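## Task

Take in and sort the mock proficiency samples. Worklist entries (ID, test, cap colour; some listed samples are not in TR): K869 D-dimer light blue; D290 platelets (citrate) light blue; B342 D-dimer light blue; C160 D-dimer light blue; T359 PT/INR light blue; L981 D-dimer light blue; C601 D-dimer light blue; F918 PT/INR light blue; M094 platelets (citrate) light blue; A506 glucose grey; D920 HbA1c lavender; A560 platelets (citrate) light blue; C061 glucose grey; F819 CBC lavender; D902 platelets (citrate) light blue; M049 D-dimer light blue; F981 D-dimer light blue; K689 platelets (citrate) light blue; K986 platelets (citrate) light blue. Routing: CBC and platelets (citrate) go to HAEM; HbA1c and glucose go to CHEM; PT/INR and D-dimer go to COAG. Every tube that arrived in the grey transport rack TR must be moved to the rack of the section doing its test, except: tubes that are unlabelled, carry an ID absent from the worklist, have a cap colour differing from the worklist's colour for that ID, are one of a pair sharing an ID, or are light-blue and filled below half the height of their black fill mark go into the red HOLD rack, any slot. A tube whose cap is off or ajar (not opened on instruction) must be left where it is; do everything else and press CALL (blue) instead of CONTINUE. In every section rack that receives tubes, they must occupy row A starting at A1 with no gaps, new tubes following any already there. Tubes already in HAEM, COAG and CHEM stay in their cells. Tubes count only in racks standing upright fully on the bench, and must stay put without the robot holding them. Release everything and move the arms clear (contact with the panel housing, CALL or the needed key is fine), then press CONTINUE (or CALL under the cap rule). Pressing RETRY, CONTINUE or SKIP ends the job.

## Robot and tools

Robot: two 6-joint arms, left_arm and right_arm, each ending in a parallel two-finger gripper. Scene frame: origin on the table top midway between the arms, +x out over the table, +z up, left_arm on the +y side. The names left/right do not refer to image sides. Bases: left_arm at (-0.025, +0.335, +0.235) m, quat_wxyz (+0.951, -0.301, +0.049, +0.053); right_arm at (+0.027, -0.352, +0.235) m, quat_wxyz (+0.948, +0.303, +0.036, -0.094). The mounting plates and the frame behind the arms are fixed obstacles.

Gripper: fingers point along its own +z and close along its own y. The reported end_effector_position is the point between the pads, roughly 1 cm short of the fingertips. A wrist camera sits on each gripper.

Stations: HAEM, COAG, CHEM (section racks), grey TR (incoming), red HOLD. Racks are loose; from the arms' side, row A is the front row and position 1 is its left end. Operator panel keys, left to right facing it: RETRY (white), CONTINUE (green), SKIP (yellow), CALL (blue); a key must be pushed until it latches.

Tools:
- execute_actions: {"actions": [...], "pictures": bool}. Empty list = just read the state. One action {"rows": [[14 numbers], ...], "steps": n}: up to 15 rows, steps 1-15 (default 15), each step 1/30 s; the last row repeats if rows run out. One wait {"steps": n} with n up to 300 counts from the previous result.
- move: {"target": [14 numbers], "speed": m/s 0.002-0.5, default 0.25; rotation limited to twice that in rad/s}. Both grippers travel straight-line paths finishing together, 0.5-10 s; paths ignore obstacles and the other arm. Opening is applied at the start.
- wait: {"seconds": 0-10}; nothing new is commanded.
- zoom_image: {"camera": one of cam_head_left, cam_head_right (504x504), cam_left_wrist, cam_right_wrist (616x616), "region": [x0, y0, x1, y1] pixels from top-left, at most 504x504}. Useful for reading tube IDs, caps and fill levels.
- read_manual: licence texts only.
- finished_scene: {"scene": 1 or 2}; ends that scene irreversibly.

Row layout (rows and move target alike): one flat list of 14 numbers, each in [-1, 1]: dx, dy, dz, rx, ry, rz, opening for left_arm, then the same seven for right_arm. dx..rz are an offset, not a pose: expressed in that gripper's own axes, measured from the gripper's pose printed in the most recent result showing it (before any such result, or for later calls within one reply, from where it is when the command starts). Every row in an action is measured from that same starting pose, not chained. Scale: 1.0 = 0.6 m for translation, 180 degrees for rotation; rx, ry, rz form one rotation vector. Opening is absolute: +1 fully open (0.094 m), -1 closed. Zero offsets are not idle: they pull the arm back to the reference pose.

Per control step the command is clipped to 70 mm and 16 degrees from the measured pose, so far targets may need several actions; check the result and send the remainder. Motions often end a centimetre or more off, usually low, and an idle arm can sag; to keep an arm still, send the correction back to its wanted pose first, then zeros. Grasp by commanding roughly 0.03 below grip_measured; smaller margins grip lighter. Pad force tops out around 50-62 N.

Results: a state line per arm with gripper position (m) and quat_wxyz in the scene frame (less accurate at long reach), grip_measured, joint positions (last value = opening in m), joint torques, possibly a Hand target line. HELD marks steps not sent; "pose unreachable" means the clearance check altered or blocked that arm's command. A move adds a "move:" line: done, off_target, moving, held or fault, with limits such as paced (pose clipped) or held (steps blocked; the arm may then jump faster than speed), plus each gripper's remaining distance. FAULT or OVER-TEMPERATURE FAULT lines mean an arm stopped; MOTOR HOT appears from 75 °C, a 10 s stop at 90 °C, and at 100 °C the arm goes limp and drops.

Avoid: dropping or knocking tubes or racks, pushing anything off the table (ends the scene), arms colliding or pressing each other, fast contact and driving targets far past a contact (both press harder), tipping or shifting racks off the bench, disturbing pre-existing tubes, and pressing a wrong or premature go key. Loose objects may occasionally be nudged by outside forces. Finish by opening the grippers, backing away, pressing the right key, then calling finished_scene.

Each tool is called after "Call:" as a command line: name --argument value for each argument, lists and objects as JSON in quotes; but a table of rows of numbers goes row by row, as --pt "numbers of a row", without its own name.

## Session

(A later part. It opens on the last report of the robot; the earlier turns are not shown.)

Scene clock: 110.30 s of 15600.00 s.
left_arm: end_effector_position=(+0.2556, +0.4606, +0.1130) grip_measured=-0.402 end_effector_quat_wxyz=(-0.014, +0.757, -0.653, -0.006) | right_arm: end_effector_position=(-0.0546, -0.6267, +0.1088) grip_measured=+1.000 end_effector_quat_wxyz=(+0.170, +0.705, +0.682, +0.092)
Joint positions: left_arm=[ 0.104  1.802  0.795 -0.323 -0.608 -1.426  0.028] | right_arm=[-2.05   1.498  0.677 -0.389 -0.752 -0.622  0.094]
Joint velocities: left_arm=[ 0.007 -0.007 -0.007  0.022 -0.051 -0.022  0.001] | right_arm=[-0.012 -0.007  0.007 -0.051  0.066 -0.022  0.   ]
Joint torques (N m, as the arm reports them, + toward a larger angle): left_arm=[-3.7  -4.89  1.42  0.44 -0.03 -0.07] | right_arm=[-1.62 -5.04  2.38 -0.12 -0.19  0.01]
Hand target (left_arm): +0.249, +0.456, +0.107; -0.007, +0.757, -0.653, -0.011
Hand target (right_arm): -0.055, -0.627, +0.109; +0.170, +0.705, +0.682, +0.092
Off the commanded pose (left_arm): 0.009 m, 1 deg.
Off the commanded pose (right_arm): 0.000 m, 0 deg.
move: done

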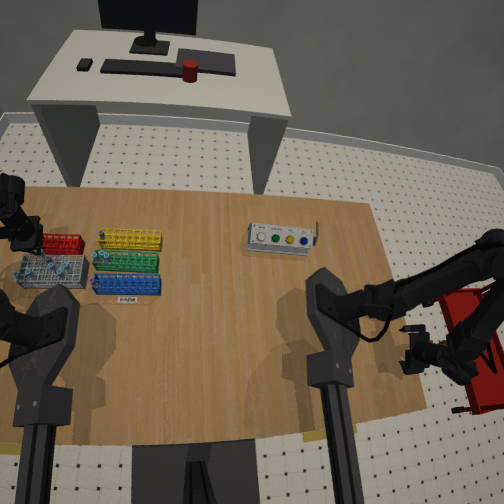

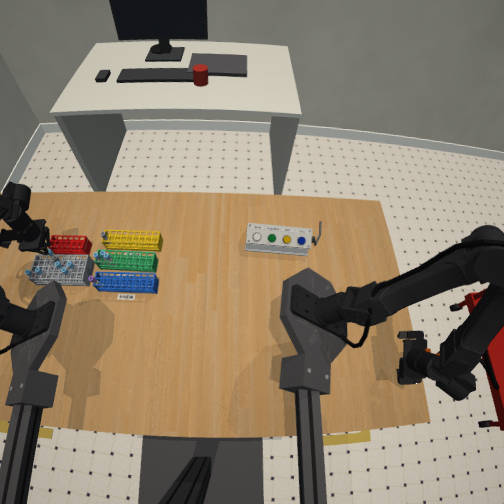

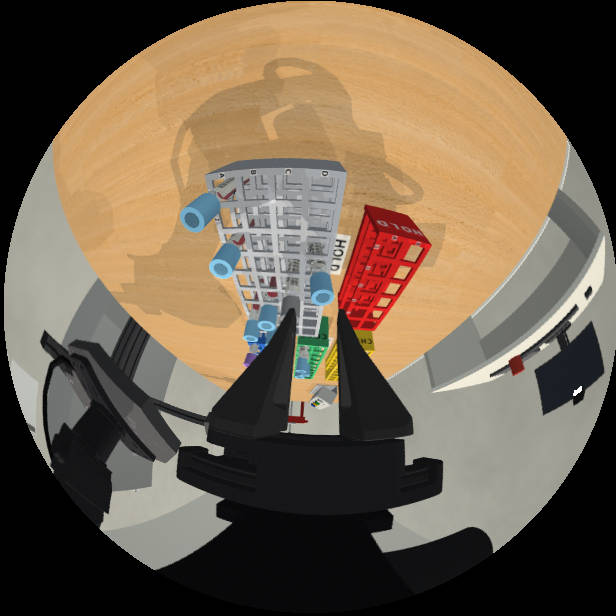

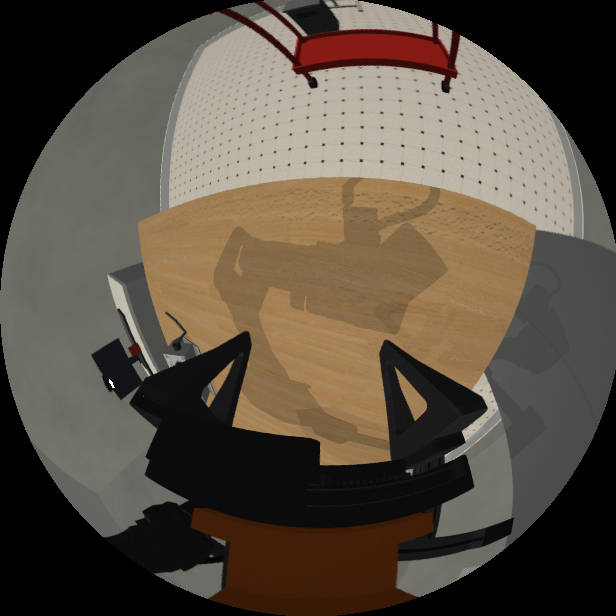

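Call:
move --target '[0.002,0.008,0.066,-0.004,0.009,0,-0.45,0,0,0,0,0,0,1]' --speed 0.06

Call:
execute_actions --actions '[{"rows":[[0,0,0,0,0,0,-0.71,0,0,0,0,0,0,1]],"steps":9}]' --pictures false

Call:
move --target '[-0.006,-0.01,-0.185,0,0,0.06,-0.71,0,0,0,0,0,0,1]' --speed 0.15

Call:
move --target '[0.35,0.098,-0.01,0,0,0.99,-0.71,0,0,0,0,0,0,1]' --speed 0.5

Scene clock: 116.93 s of 15600.00 s.
left_arm: end_effector_position=(+0.2593, +0.4659, +0.0796) grip_measured=-0.448 end_effector_quat_wxyz=(-0.009, +0.762, -0.647, +0.005) | right_arm: end_effector_position=(-0.0546, -0.6267, +0.1088) grip_measured=+1.000 end_effector_quat_wxyz=(+0.170, +0.705, +0.682, +0.092)
Joint positions: left_arm=[ 0.191  1.895  0.795 -0.172 -0.561 -1.34   0.026] | right_arm=[-2.05   1.498  0.677 -0.389 -0.752 -0.622  0.094]
Joint velocities: left_arm=[ 0.027  0.007  0.007  0.007 -0.066 -0.066 -0.001] | right_arm=[-0.012  0.002 -0.002 -0.022  0.007  0.037  0.   ]
Joint torques (N m, as the arm reports them, + toward a larger angle): left_arm=[-3.88 -5.21  0.47  0.46 -0.03  0.1 ] | right_arm=[-1.52 -4.98  2.3  -0.13 -0.19 -0.02]
Hand target (left_arm): +0.251, +0.460, +0.073; +0.001, +0.757, -0.653, +0.000
Hand target (right_arm): -0.055, -0.627, +0.109; +0.170, +0.705, +0.682, +0.092
Off the commanded pose (left_arm): 0.012 m, 1 deg.
Off the commanded pose (right_arm): 0.000 m, 0 deg.
After step 90, 2.50 s passed at rest.
move: off_target (left_arm)

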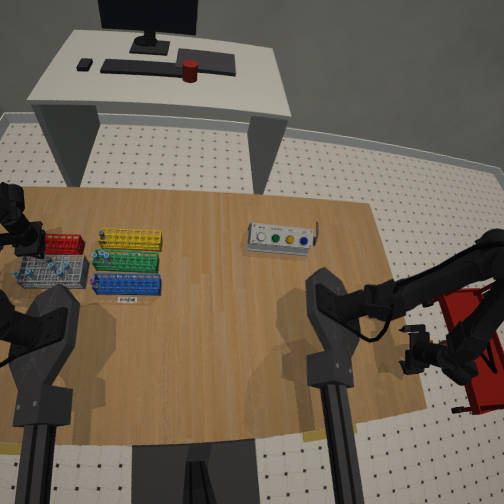

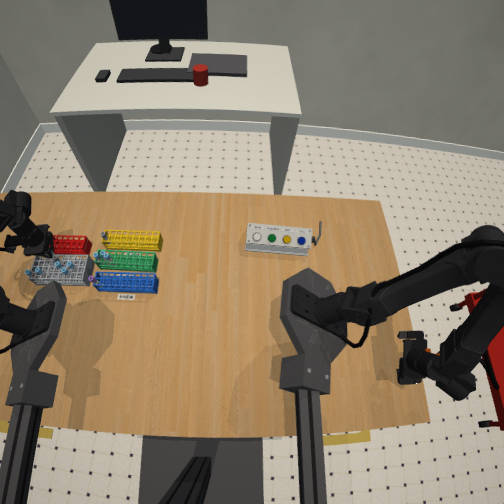

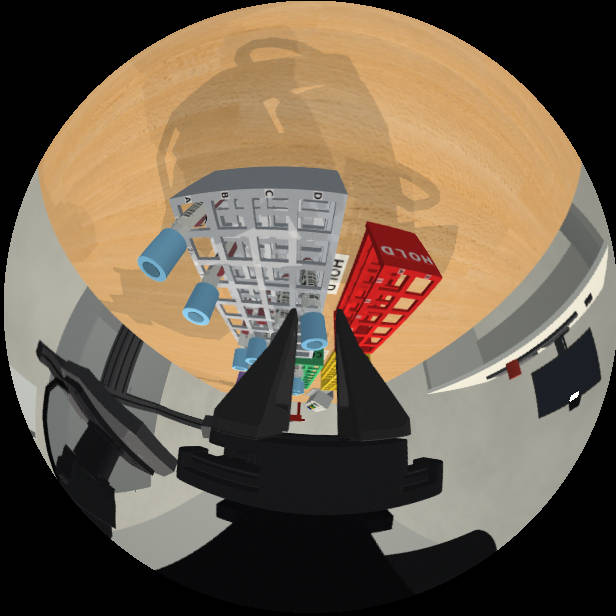

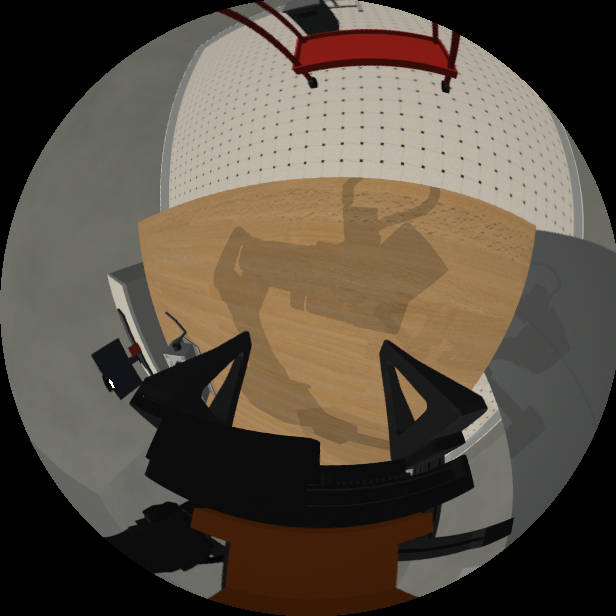

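Scene clock: 117.23 s of 15600.00 s.
left_arm: end_effector_position=(+0.2590, +0.4658, +0.0796) grip_measured=-0.696 end_effector_quat_wxyz=(-0.008, +0.762, -0.647, +0.005) | right_arm: end_effector_position=(-0.0546, -0.6267, +0.1088) grip_measured=+1.000 end_effector_quat_wxyz=(+0.170, +0.705, +0.682, +0.092)
Joint positions: left_arm=[ 0.191  1.895  0.795 -0.173 -0.561 -1.34   0.014] | right_arm=[-2.05   1.498  0.677 -0.389 -0.752 -0.622  0.094]
Joint velocities: left_arm=[-0.022 -0.002 -0.007 -0.007 -0.007 -0.007 -0.001] | right_arm=[ 0.002 -0.002 -0.017 -0.022 -0.022  0.022  0.   ]
Joint torques (N m, as the arm reports them, + toward a larger angle): left_arm=[-4.11 -6.68  2.05  0.31 -0.06  0.  ] | right_arm=[-1.57 -5.02  2.22 -0.14 -0.18 -0.02]
Hand target (left_arm): +0.259, +0.466, +0.080; -0.009, +0.763, -0.647, +0.005
Hand target (right_arm): -0.055, -0.627, +0.109; +0.170, +0.705, +0.682, +0.092
Off the commanded pose (left_arm): 0.000 m, 0 deg.
Off the commanded pose (right_arm): 0.000 m, 0 deg.
Steps of this call (steps 1 to 9: all 9 steps of this action). Readings (end_effector_position):
1: left_arm (+0.2594, +0.4660, +0.0796) | right_arm (-0.0546, -0.6267, +0.1088)
2: left_arm (+0.2590, +0.4658, +0.0796) | right_arm (-0.0546, -0.6267, +0.1088)
4: left_arm (+0.2590, +0.4658, +0.0796) | right_arm (-0.0546, -0.6267, +0.1088)
8: left_arm (+0.2590, +0.4658, +0.0796) | right_arm (-0.0546, -0.6267, +0.1088)
9: the state above

Scene clock: 118.93 s of 15600.00 s.
left_arm: end_effector_position=(+0.2585, +0.4656, +0.1814) grip_measured=-0.696 end_effector_quat_wxyz=(-0.005, -0.699, +0.715, -0.008) | right_arm: end_effector_position=(-0.0546, -0.6267, +0.1088) grip_measured=+1.000 end_effector_quat_wxyz=(+0.170, +0.705, +0.682, +0.092)
Joint positions: left_arm=[ 0.001  1.644  0.924 -0.698 -0.585 -1.388  0.014] | right_arm=[-2.05   1.498  0.677 -0.389 -0.752 -0.622  0.094]
Joint velocities: left_arm=[-0.002 -0.002  0.007  0.022 -0.037 -0.066  0.001] | right_arm=[-0.007 -0.007 -0.007 -0.007  0.007  0.037  0.   ]
Joint torques (N m, as the arm reports them, + toward a larger angle): left_arm=[-5.17 -6.72  4.99  0.02 -0.22 -0.04] | right_arm=[-1.63 -5.08  2.28 -0.12 -0.18  0.  ]
Hand target (left_arm): +0.264, +0.470, +0.191; -0.009, +0.698, -0.716, +0.006
Hand target (right_arm): -0.055, -0.627, +0.109; +0.170, +0.705, +0.682, +0.092
Off the commanded pose (left_arm): 0.011 m, 2 deg.
Off the commanded pose (right_arm): 0.000 m, 0 deg.
move: off_target (left_arm)

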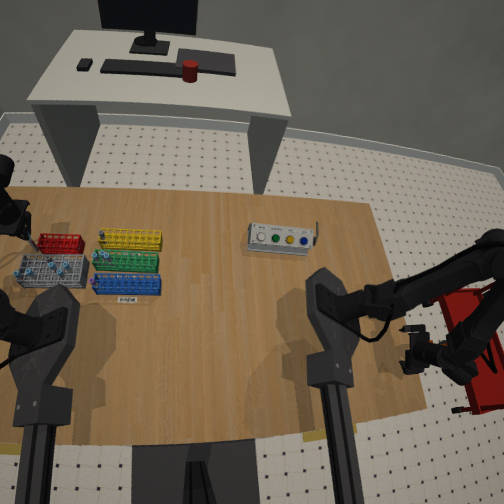

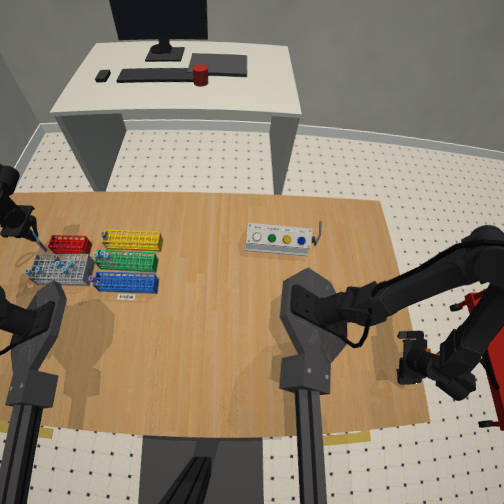

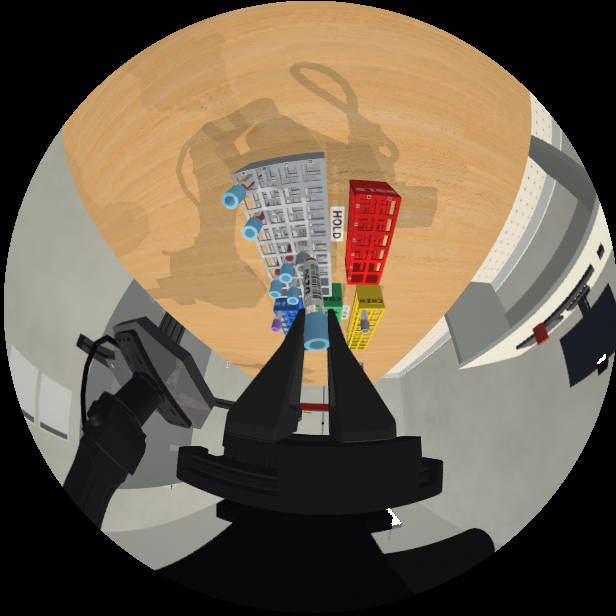

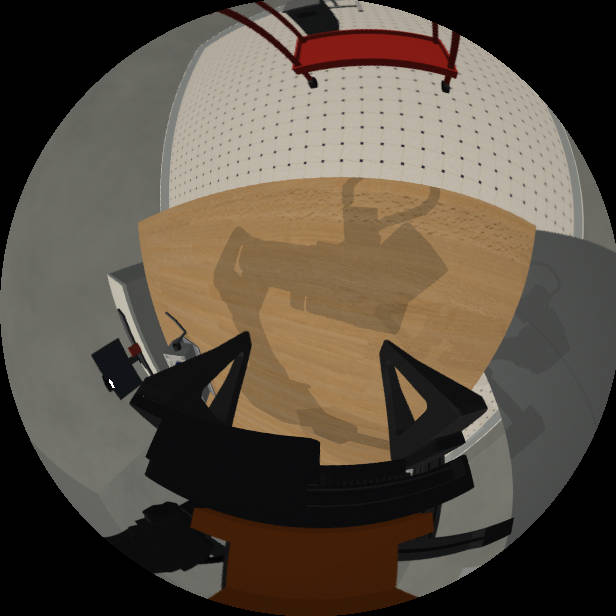

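Scene clock: 122.73 s of 15600.00 s.
left_arm: end_effector_position=(+0.1843, +0.2673, +0.1905) grip_measured=-0.696 end_effector_quat_wxyz=(-0.004, +0.702, +0.712, -0.001) | right_arm: end_effector_position=(-0.0546, -0.6267, +0.1088) grip_measured=+1.000 end_effector_quat_wxyz=(+0.170, +0.705, +0.682, +0.092)
Joint positions: left_arm=[-0.71   1.998  0.771 -0.679 -0.536  0.861  0.014] | right_arm=[-2.05   1.498  0.677 -0.389 -0.752 -0.622  0.094]
Joint velocities: left_arm=[-0.002 -0.002  0.007  0.037  0.037  0.022  0.001] | right_arm=[-0.002 -0.022  0.022 -0.037 -0.007 -0.066  0.   ]
Joint torques (N m, as the arm reports them, + toward a larger angle): left_arm=[-4.8  -3.7   5.46  0.42  0.14  0.06] | right_arm=[-1.61 -5.09  2.29 -0.14 -0.19 -0.04]
Hand target (left_arm): +0.191, +0.255, +0.194; +0.012, +0.705, +0.709, -0.007
Hand target (right_arm): -0.055, -0.627, +0.109; +0.170, +0.705, +0.682, +0.092
Off the commanded pose (left_arm): 0.015 m, 1 deg.
Off the commanded pose (right_arm): 0.000 m, 0 deg.
move: off_target (left_arm)

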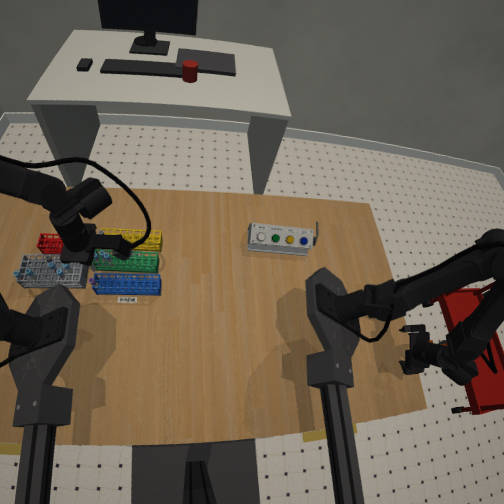

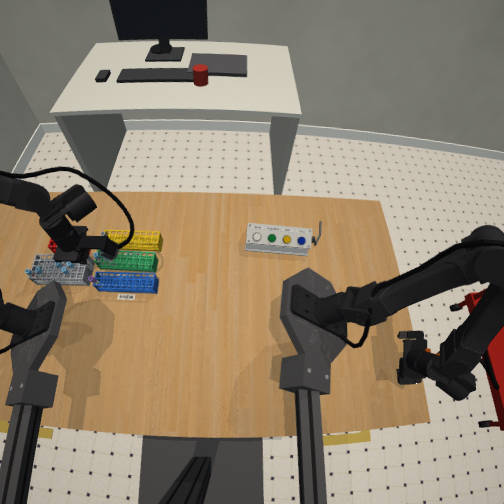

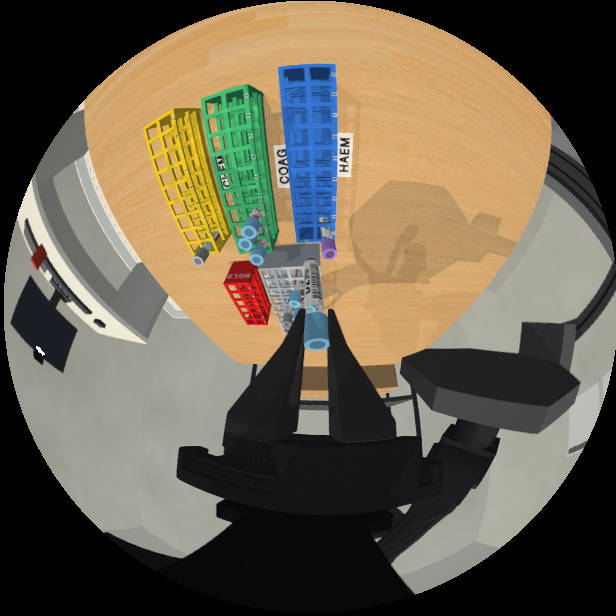

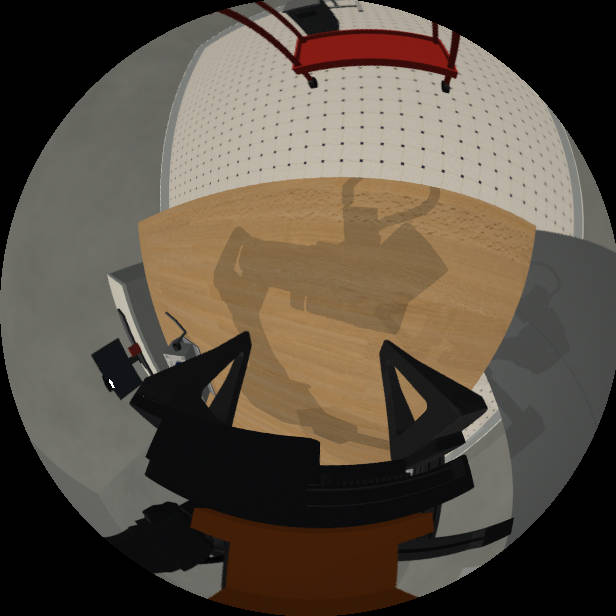

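Call:
move --target '[-0.018,-0.01,0.02,0.02,-0.028,0,-0.71,0,0,0,0,0,0,1]' --speed 0.1

Scene clock: 127.97 s of 15600.00 s.
left_arm: end_effector_position=(+0.1868, +0.2592, +0.1852) grip_measured=-0.696 end_effector_quat_wxyz=(+0.011, +0.697, +0.716, -0.040) | right_arm: end_effector_position=(-0.0546, -0.6267, +0.1088) grip_measured=+1.000 end_effector_quat_wxyz=(+0.170, +0.705, +0.682, +0.092)
Joint positions: left_arm=[-0.664  1.998  0.771 -0.632 -0.468  0.911  0.014] | right_arm=[-2.05   1.498  0.677 -0.389 -0.752 -0.622  0.094]
Joint velocities: left_arm=[-0.002  0.017 -0.002  0.007 -0.007  0.007  0.001] | right_arm=[-0.012 -0.007 -0.002 -0.007 -0.022 -0.022  0.   ]
Joint torques (N m, as the arm reports them, + toward a larger angle): left_arm=[-3.49 -3.82  2.32  0.47  0.21  0.04] | right_arm=[-1.59 -4.97  2.28 -0.13 -0.19  0.02]
Hand target (left_arm): +0.178, +0.257, +0.179; +0.004, +0.701, +0.712, -0.054
Hand target (right_arm): -0.055, -0.627, +0.109; +0.170, +0.705, +0.682, +0.092
Off the commanded pose (left_arm): 0.011 m, 2 deg.
Off the commanded pose (right_arm): 0.000 m, 0 deg.
After step 90, 1.30 s passed at rest.
move: off_target (left_arm)

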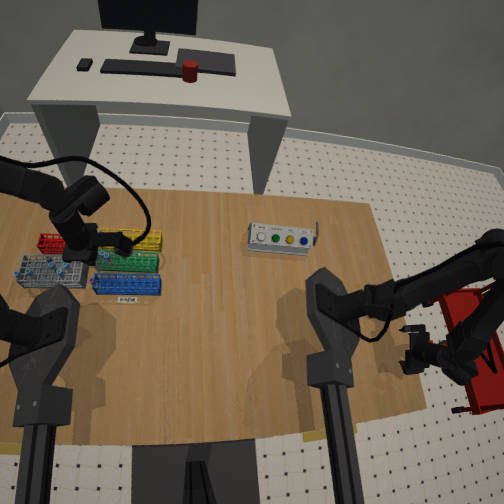

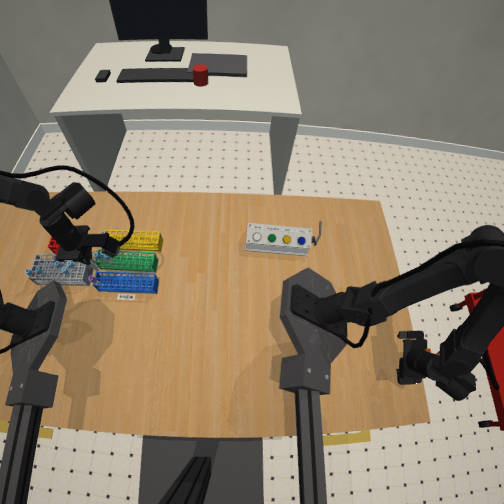

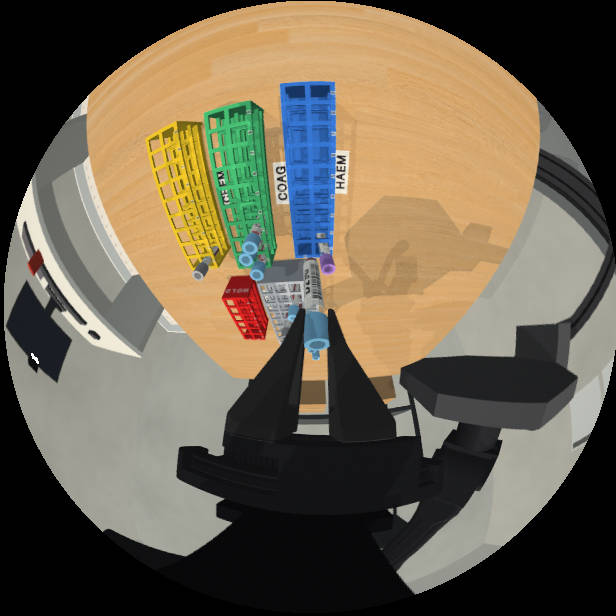

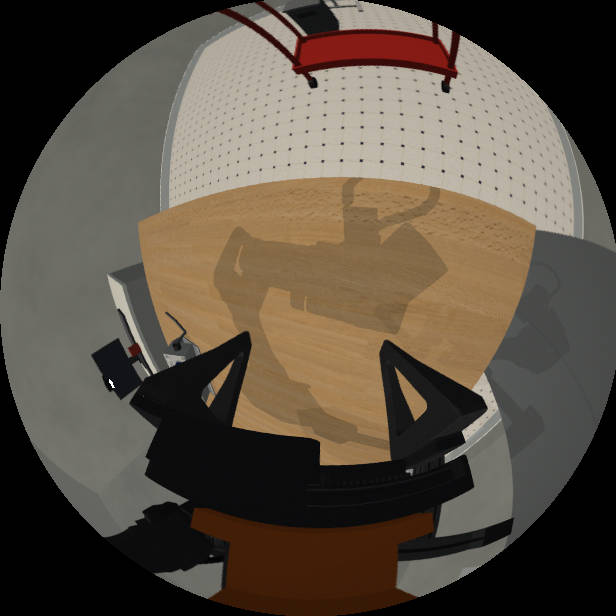

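Call:
move --target '[0.011,-0.028,0.092,0.01,0,0,-0.71,0,0,0,0,0,0,1]' --speed 0.1

Call:
zoom_image --camera "cam_left_wrist" --region '[260,210,380,330]'

Scene clock: 132.67 s of 15600.00 s.
left_arm: end_effector_position=(+0.1728, +0.2613, +0.1356) grip_measured=-0.696 end_effector_quat_wxyz=(+0.005, +0.694, +0.718, -0.048) | right_arm: end_effector_position=(-0.0546, -0.6267, +0.1088) grip_measured=+1.000 end_effector_quat_wxyz=(+0.170, +0.705, +0.682, +0.092)
Joint positions: left_arm=[-0.565  2.109  0.659 -0.376 -0.481  1.004  0.014] | right_arm=[-2.05   1.498  0.677 -0.389 -0.752 -0.622  0.094]
Joint velocities: left_arm=[-0.012 -0.012 -0.007 -0.066 -0.037 -0.051 -0.   ] | right_arm=[-0.017 -0.007 -0.017  0.051 -0.051  0.007  0.   ]
Joint torques (N m, as the arm reports them, + toward a larger angle): left_arm=[-3.36 -3.88  1.68  0.44  0.04  0.06] | right_arm=[-1.58 -5.04  2.32 -0.12 -0.17 -0.03]
Hand target (left_arm): +0.167, +0.262, +0.130; -0.001, +0.697, +0.715, -0.051
Hand target (right_arm): -0.055, -0.627, +0.109; +0.170, +0.705, +0.682, +0.092
Off the commanded pose (left_arm): 0.007 m, 1 deg.
Off the commanded pose (right_arm): 0.000 m, 0 deg.
After step 90, 0.50 s passed at rest.
move: done

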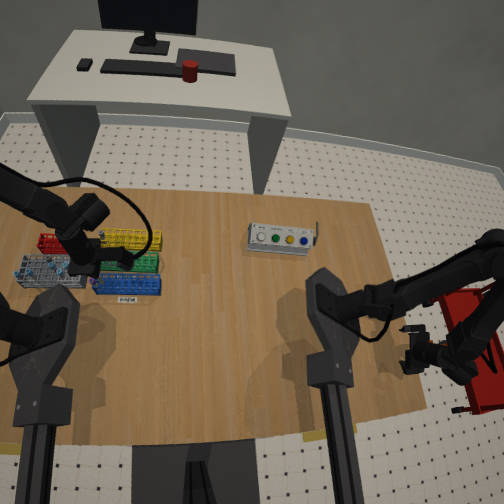

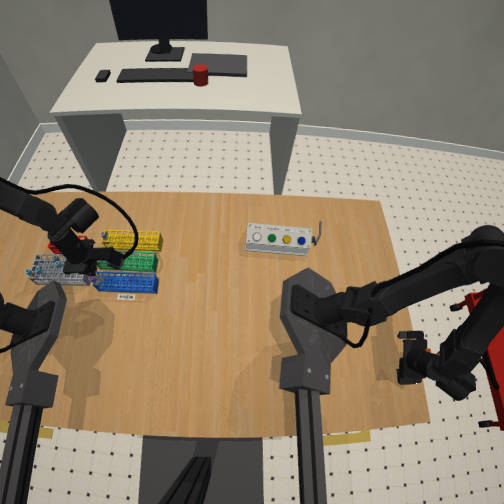

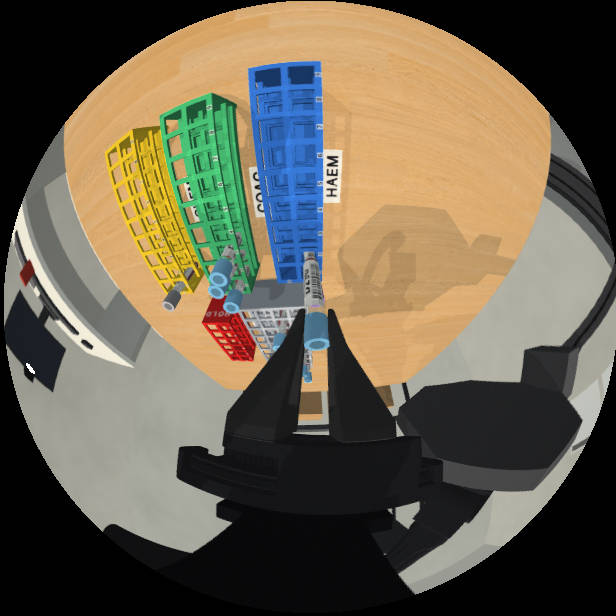

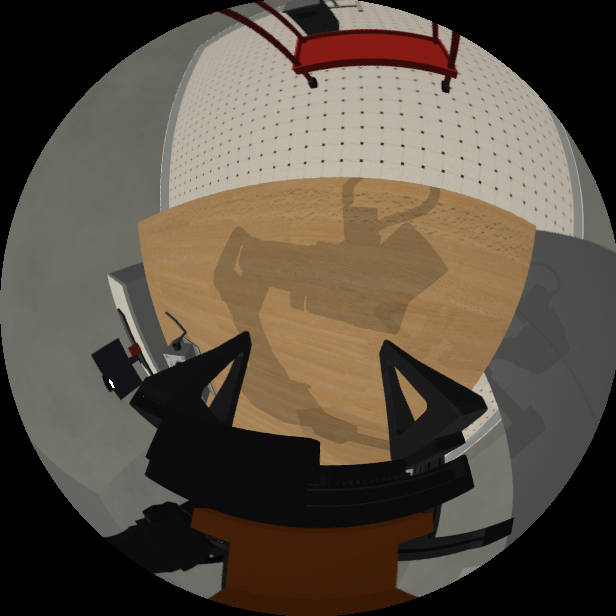

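Region (260, 210, 380, 330) of cam_left_wrist's 616x616 image, scaled by 4.200, with more detail than that image has.

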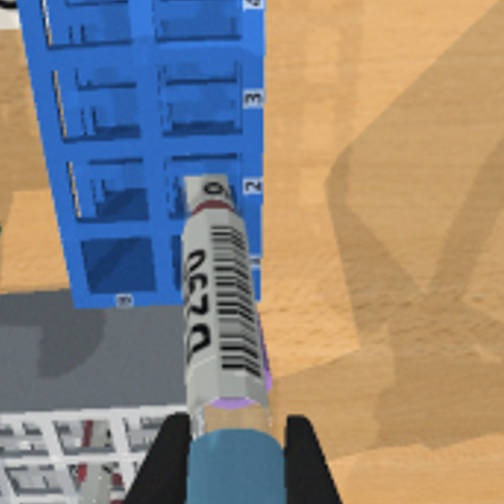

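Call:
move --target '[-0.004,-0.006,0.04,0.003,0,0,-0.71,0,0,0,0,0,0,1]' --speed 0.04

Scene clock: 136.10 s of 15600.00 s.
left_arm: end_effector_position=(+0.1763, +0.2562, +0.1184) grip_measured=-0.696 end_effector_quat_wxyz=(+0.008, +0.691, +0.721, -0.047) | right_arm: end_effector_position=(-0.0546, -0.6267, +0.1088) grip_measured=+1.000 end_effector_quat_wxyz=(+0.170, +0.705, +0.682, +0.092)
Joint positions: left_arm=[-0.534  2.18   0.659 -0.28  -0.49   1.032  0.014] | right_arm=[-2.05   1.498  0.677 -0.389 -0.752 -0.622  0.094]
Joint velocities: left_arm=[ 0.017  0.012  0.002  0.007 -0.037  0.007 -0.   ] | right_arm=[-0.012  0.002 -0.002  0.007 -0.066 -0.007  0.   ]
Joint torques (N m, as the arm reports them, + toward a larger angle): left_arm=[-3.83 -4.11  0.75  0.5   0.07  0.06] | right_arm=[-1.47 -5.05  2.24 -0.14 -0.17  0.  ]
Hand target (left_arm): +0.167, +0.257, +0.112; +0.001, +0.694, +0.718, -0.052
Hand target (right_arm): -0.055, -0.627, +0.109; +0.170, +0.705, +0.682, +0.092
Off the commanded pose (left_arm): 0.011 m, 1 deg.
Off the commanded pose (right_arm): 0.000 m, 0 deg.
move: off_target (left_arm)

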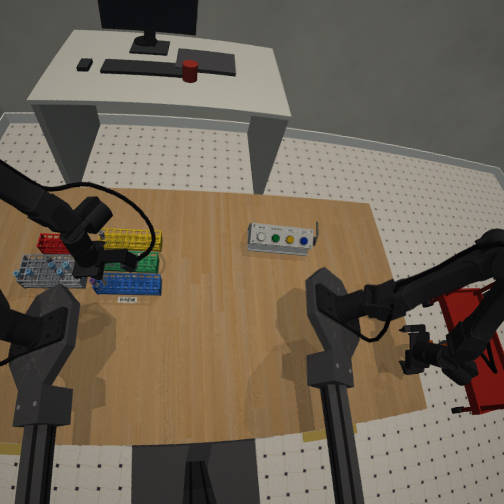

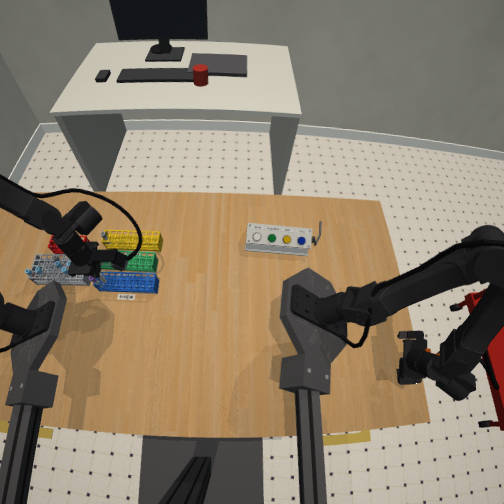

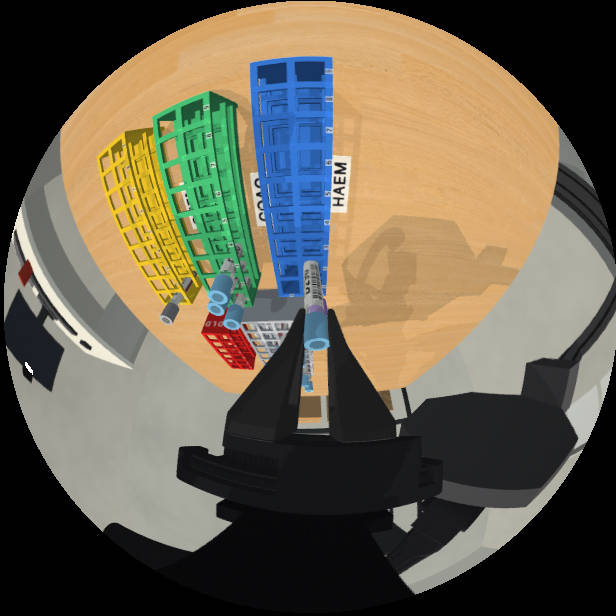

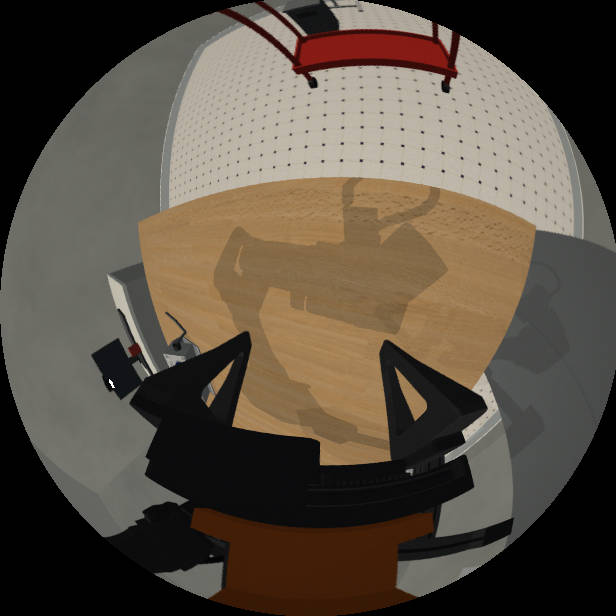

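Call:
move --target '[0.01,-0.012,0.066,0,0,0,-0.71,0,0,0,0,0,0,1]' --speed 0.06

Call:
move --target '[-0.012,0.006,-0.11,-0.018,0.02,0.015,-0.42,0,0,0,0,0,0,1]' --speed 0.12

Call:
move --target '[0.185,0.065,0.03,0,0,0.12,-0.4,0,0,0,0,0,0,1]'

Call:
zoom_image --camera "cam_left_wrist" --region '[240,200,410,370]'

Scene clock: 144.03 s of 15600.00 s.
left_arm: end_effector_position=(+0.1762, +0.2579, +0.0842) grip_measured=-0.696 end_effector_quat_wxyz=(+0.016, +0.686, +0.726, -0.041) | right_arm: end_effector_position=(-0.0546, -0.6267, +0.1088) grip_measured=+1.000 end_effector_quat_wxyz=(+0.170, +0.705, +0.682, +0.092)
Joint positions: left_arm=[-0.446  2.289  0.619 -0.062 -0.512  1.129  0.014] | right_arm=[-2.05   1.498  0.677 -0.389 -0.752 -0.622  0.094]
Joint velocities: left_arm=[-0.012 -0.002 -0.002 -0.022  0.066 -0.037  0.001] | right_arm=[ 0.002 -0.007 -0.007 -0.022 -0.007 -0.007  0.   ]
Joint torques (N m, as the arm reports them, + toward a larger angle): left_arm=[-3.87 -4.23  0.15  0.44  0.03  0.04] | right_arm=[-1.58 -5.05  2.2  -0.12 -0.17 -0.02]
Hand target (left_arm): +0.166, +0.259, +0.079; +0.008, +0.691, +0.722, -0.046
Hand target (right_arm): -0.055, -0.627, +0.109; +0.170, +0.705, +0.682, +0.092
Off the commanded pose (left_arm): 0.011 m, 1 deg.
Off the commanded pose (right_arm): 0.000 m, 0 deg.
After step 90, 3.73 s passed at rest.
move: off_target (left_arm)

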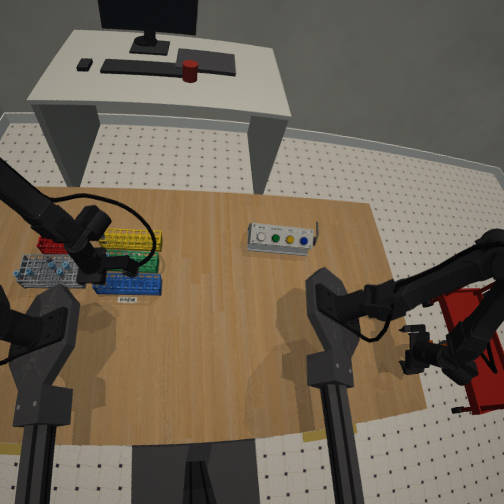

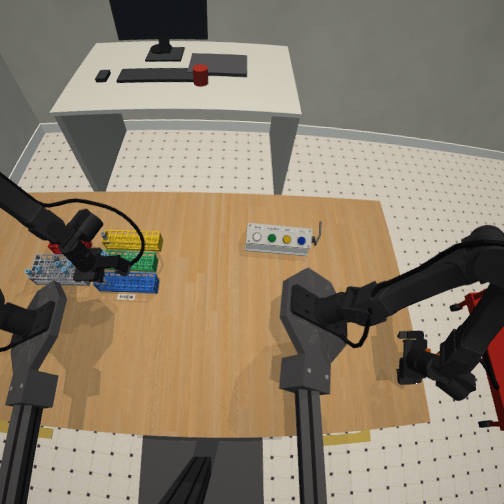

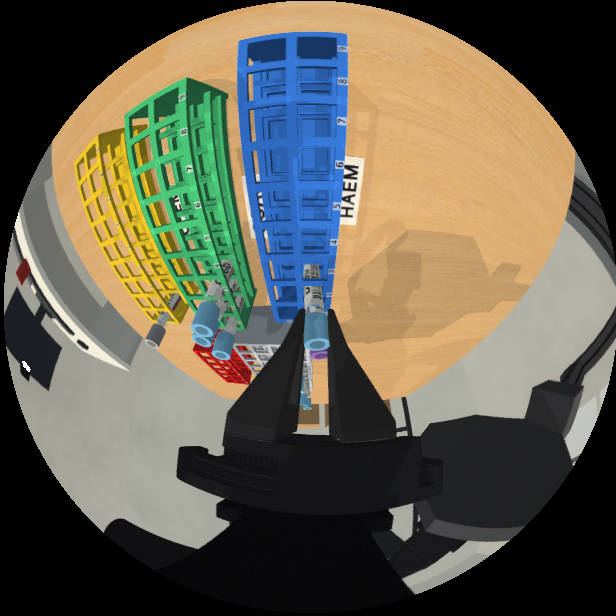

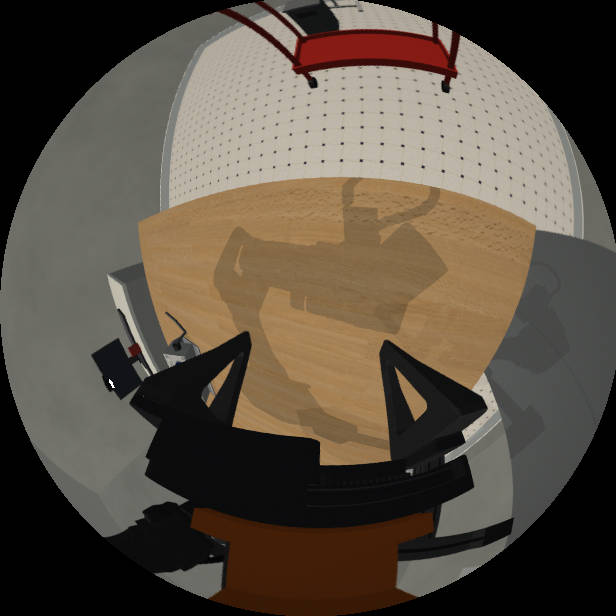

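Scene clock: 145.27 s of 15600.00 s.
left_arm: end_effector_position=(+0.1750, +0.2593, +0.1428) grip_measured=-0.422 end_effector_quat_wxyz=(+0.004, +0.705, +0.709, -0.004) | right_arm: end_effector_position=(-0.0546, -0.6267, +0.1088) grip_measured=+1.000 end_effector_quat_wxyz=(+0.170, +0.705, +0.682, +0.092)
Joint positions: left_arm=[-0.643  2.121  0.665 -0.394 -0.547  0.954  0.027] | right_arm=[-2.05   1.498  0.677 -0.389 -0.752 -0.622  0.094]
Joint velocities: left_arm=[-0.012  0.012 -0.022 -0.051  0.051  0.007  0.   ] | right_arm=[-0.002 -0.012  0.012  0.007  0.007 -0.007  0.   ]
Joint torques (N m, as the arm reports them, + toward a larger angle): left_arm=[-5.09 -6.45  4.31  0.15 -0.05 -0.05] | right_arm=[-1.55 -5.07  2.27 -0.13 -0.19 -0.04]
Hand target (left_arm): +0.183, +0.256, +0.151; +0.016, +0.703, +0.711, +0.000
Hand target (right_arm): -0.055, -0.627, +0.109; +0.170, +0.705, +0.682, +0.092
Off the commanded pose (left_arm): 0.011 m, 1 deg.
Off the commanded pose (right_arm): 0.000 m, 0 deg.
move: off_target (left_arm)

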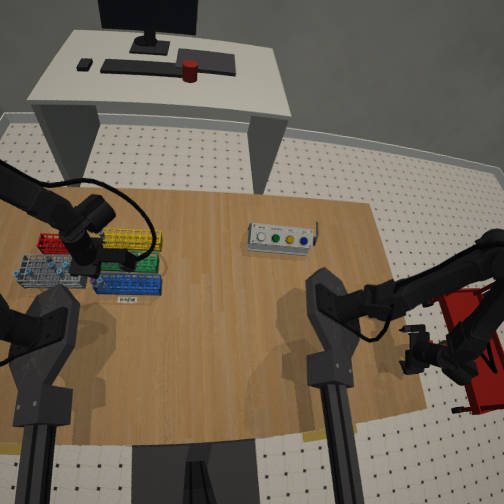

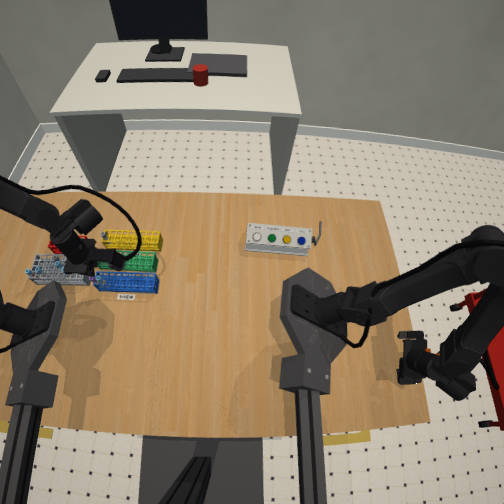

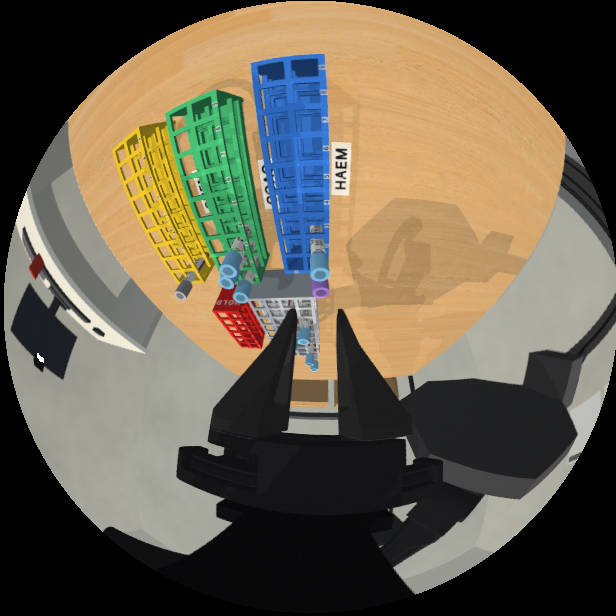

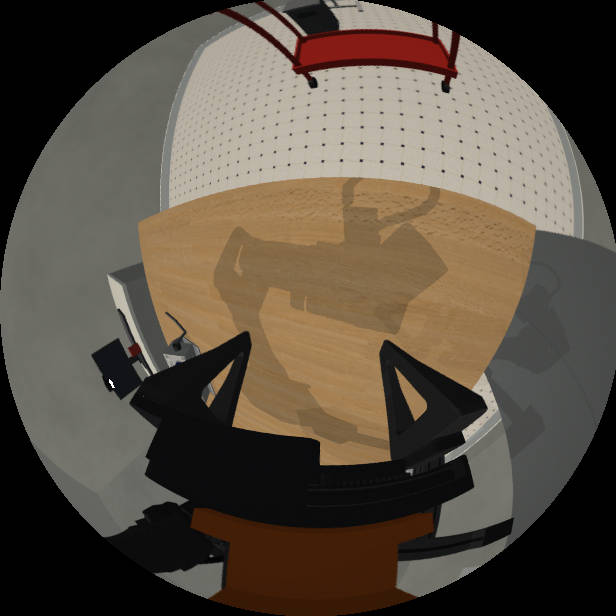

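Scene clock: 146.73 s of 15600.00 s.
left_arm: end_effector_position=(+0.2175, +0.3724, +0.1216) grip_measured=-0.402 end_effector_quat_wxyz=(-0.008, +0.826, +0.563, +0.000) | right_arm: end_effector_position=(-0.0546, -0.6267, +0.1088) grip_measured=+1.000 end_effector_quat_wxyz=(+0.170, +0.705, +0.682, +0.092)
Joint positions: left_arm=[-0.173  1.882  0.645 -0.316 -0.632  1.884  0.028] | right_arm=[-2.05   1.498  0.677 -0.389 -0.752 -0.622  0.094]
Joint velocities: left_arm=[ 0.002 -0.007  0.007 -0.007 -0.037 -0.022 -0.   ] | right_arm=[-0.022 -0.007 -0.007  0.022  0.037 -0.022  0.   ]
Joint torques (N m, as the arm reports them, + toward a larger angle): left_arm=[-3.37 -6.65  1.15  0.33  0.12  0.05] | right_arm=[-1.51 -5.02  2.42 -0.14 -0.19 -0.01]
Hand target (left_arm): +0.215, +0.372, +0.123; +0.002, +0.825, +0.565, -0.003
Hand target (right_arm): -0.055, -0.627, +0.109; +0.170, +0.705, +0.682, +0.092
Off the commanded pose (left_arm): 0.005 m, 2 deg.
Off the commanded pose (right_arm): 0.000 m, 0 deg.
move: done

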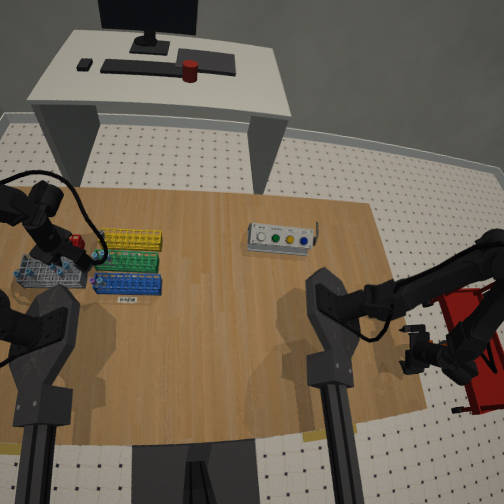

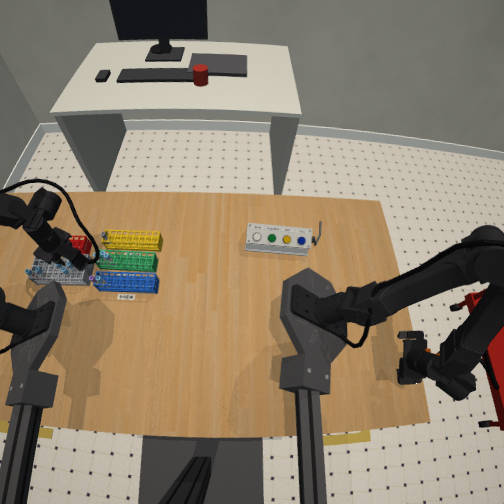

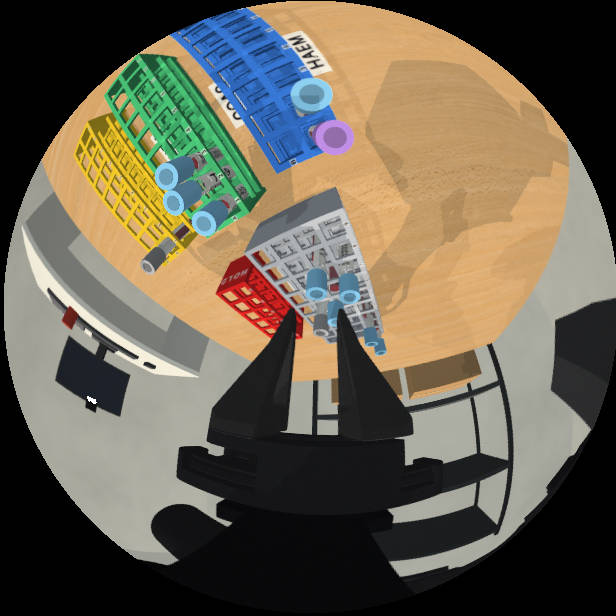

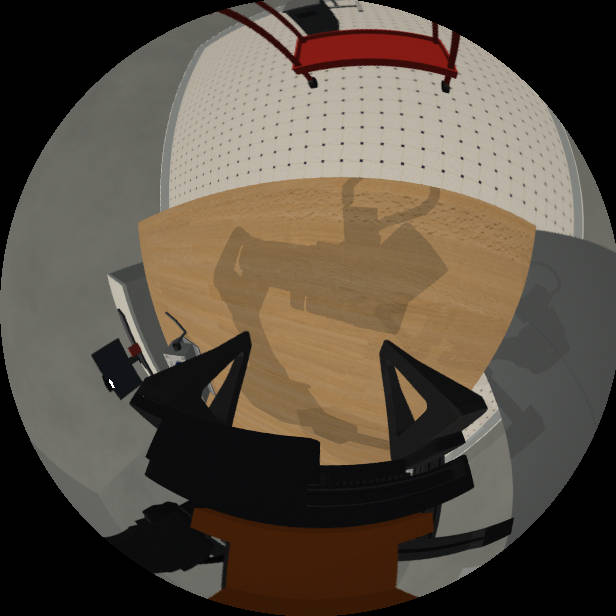

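Region (240, 200, 410, 370) of cam_left_wrist's 616x616 image, scaled by 2.965, with more detail than that image has.

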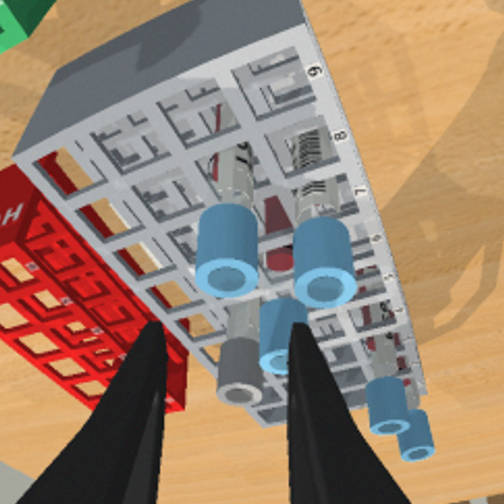

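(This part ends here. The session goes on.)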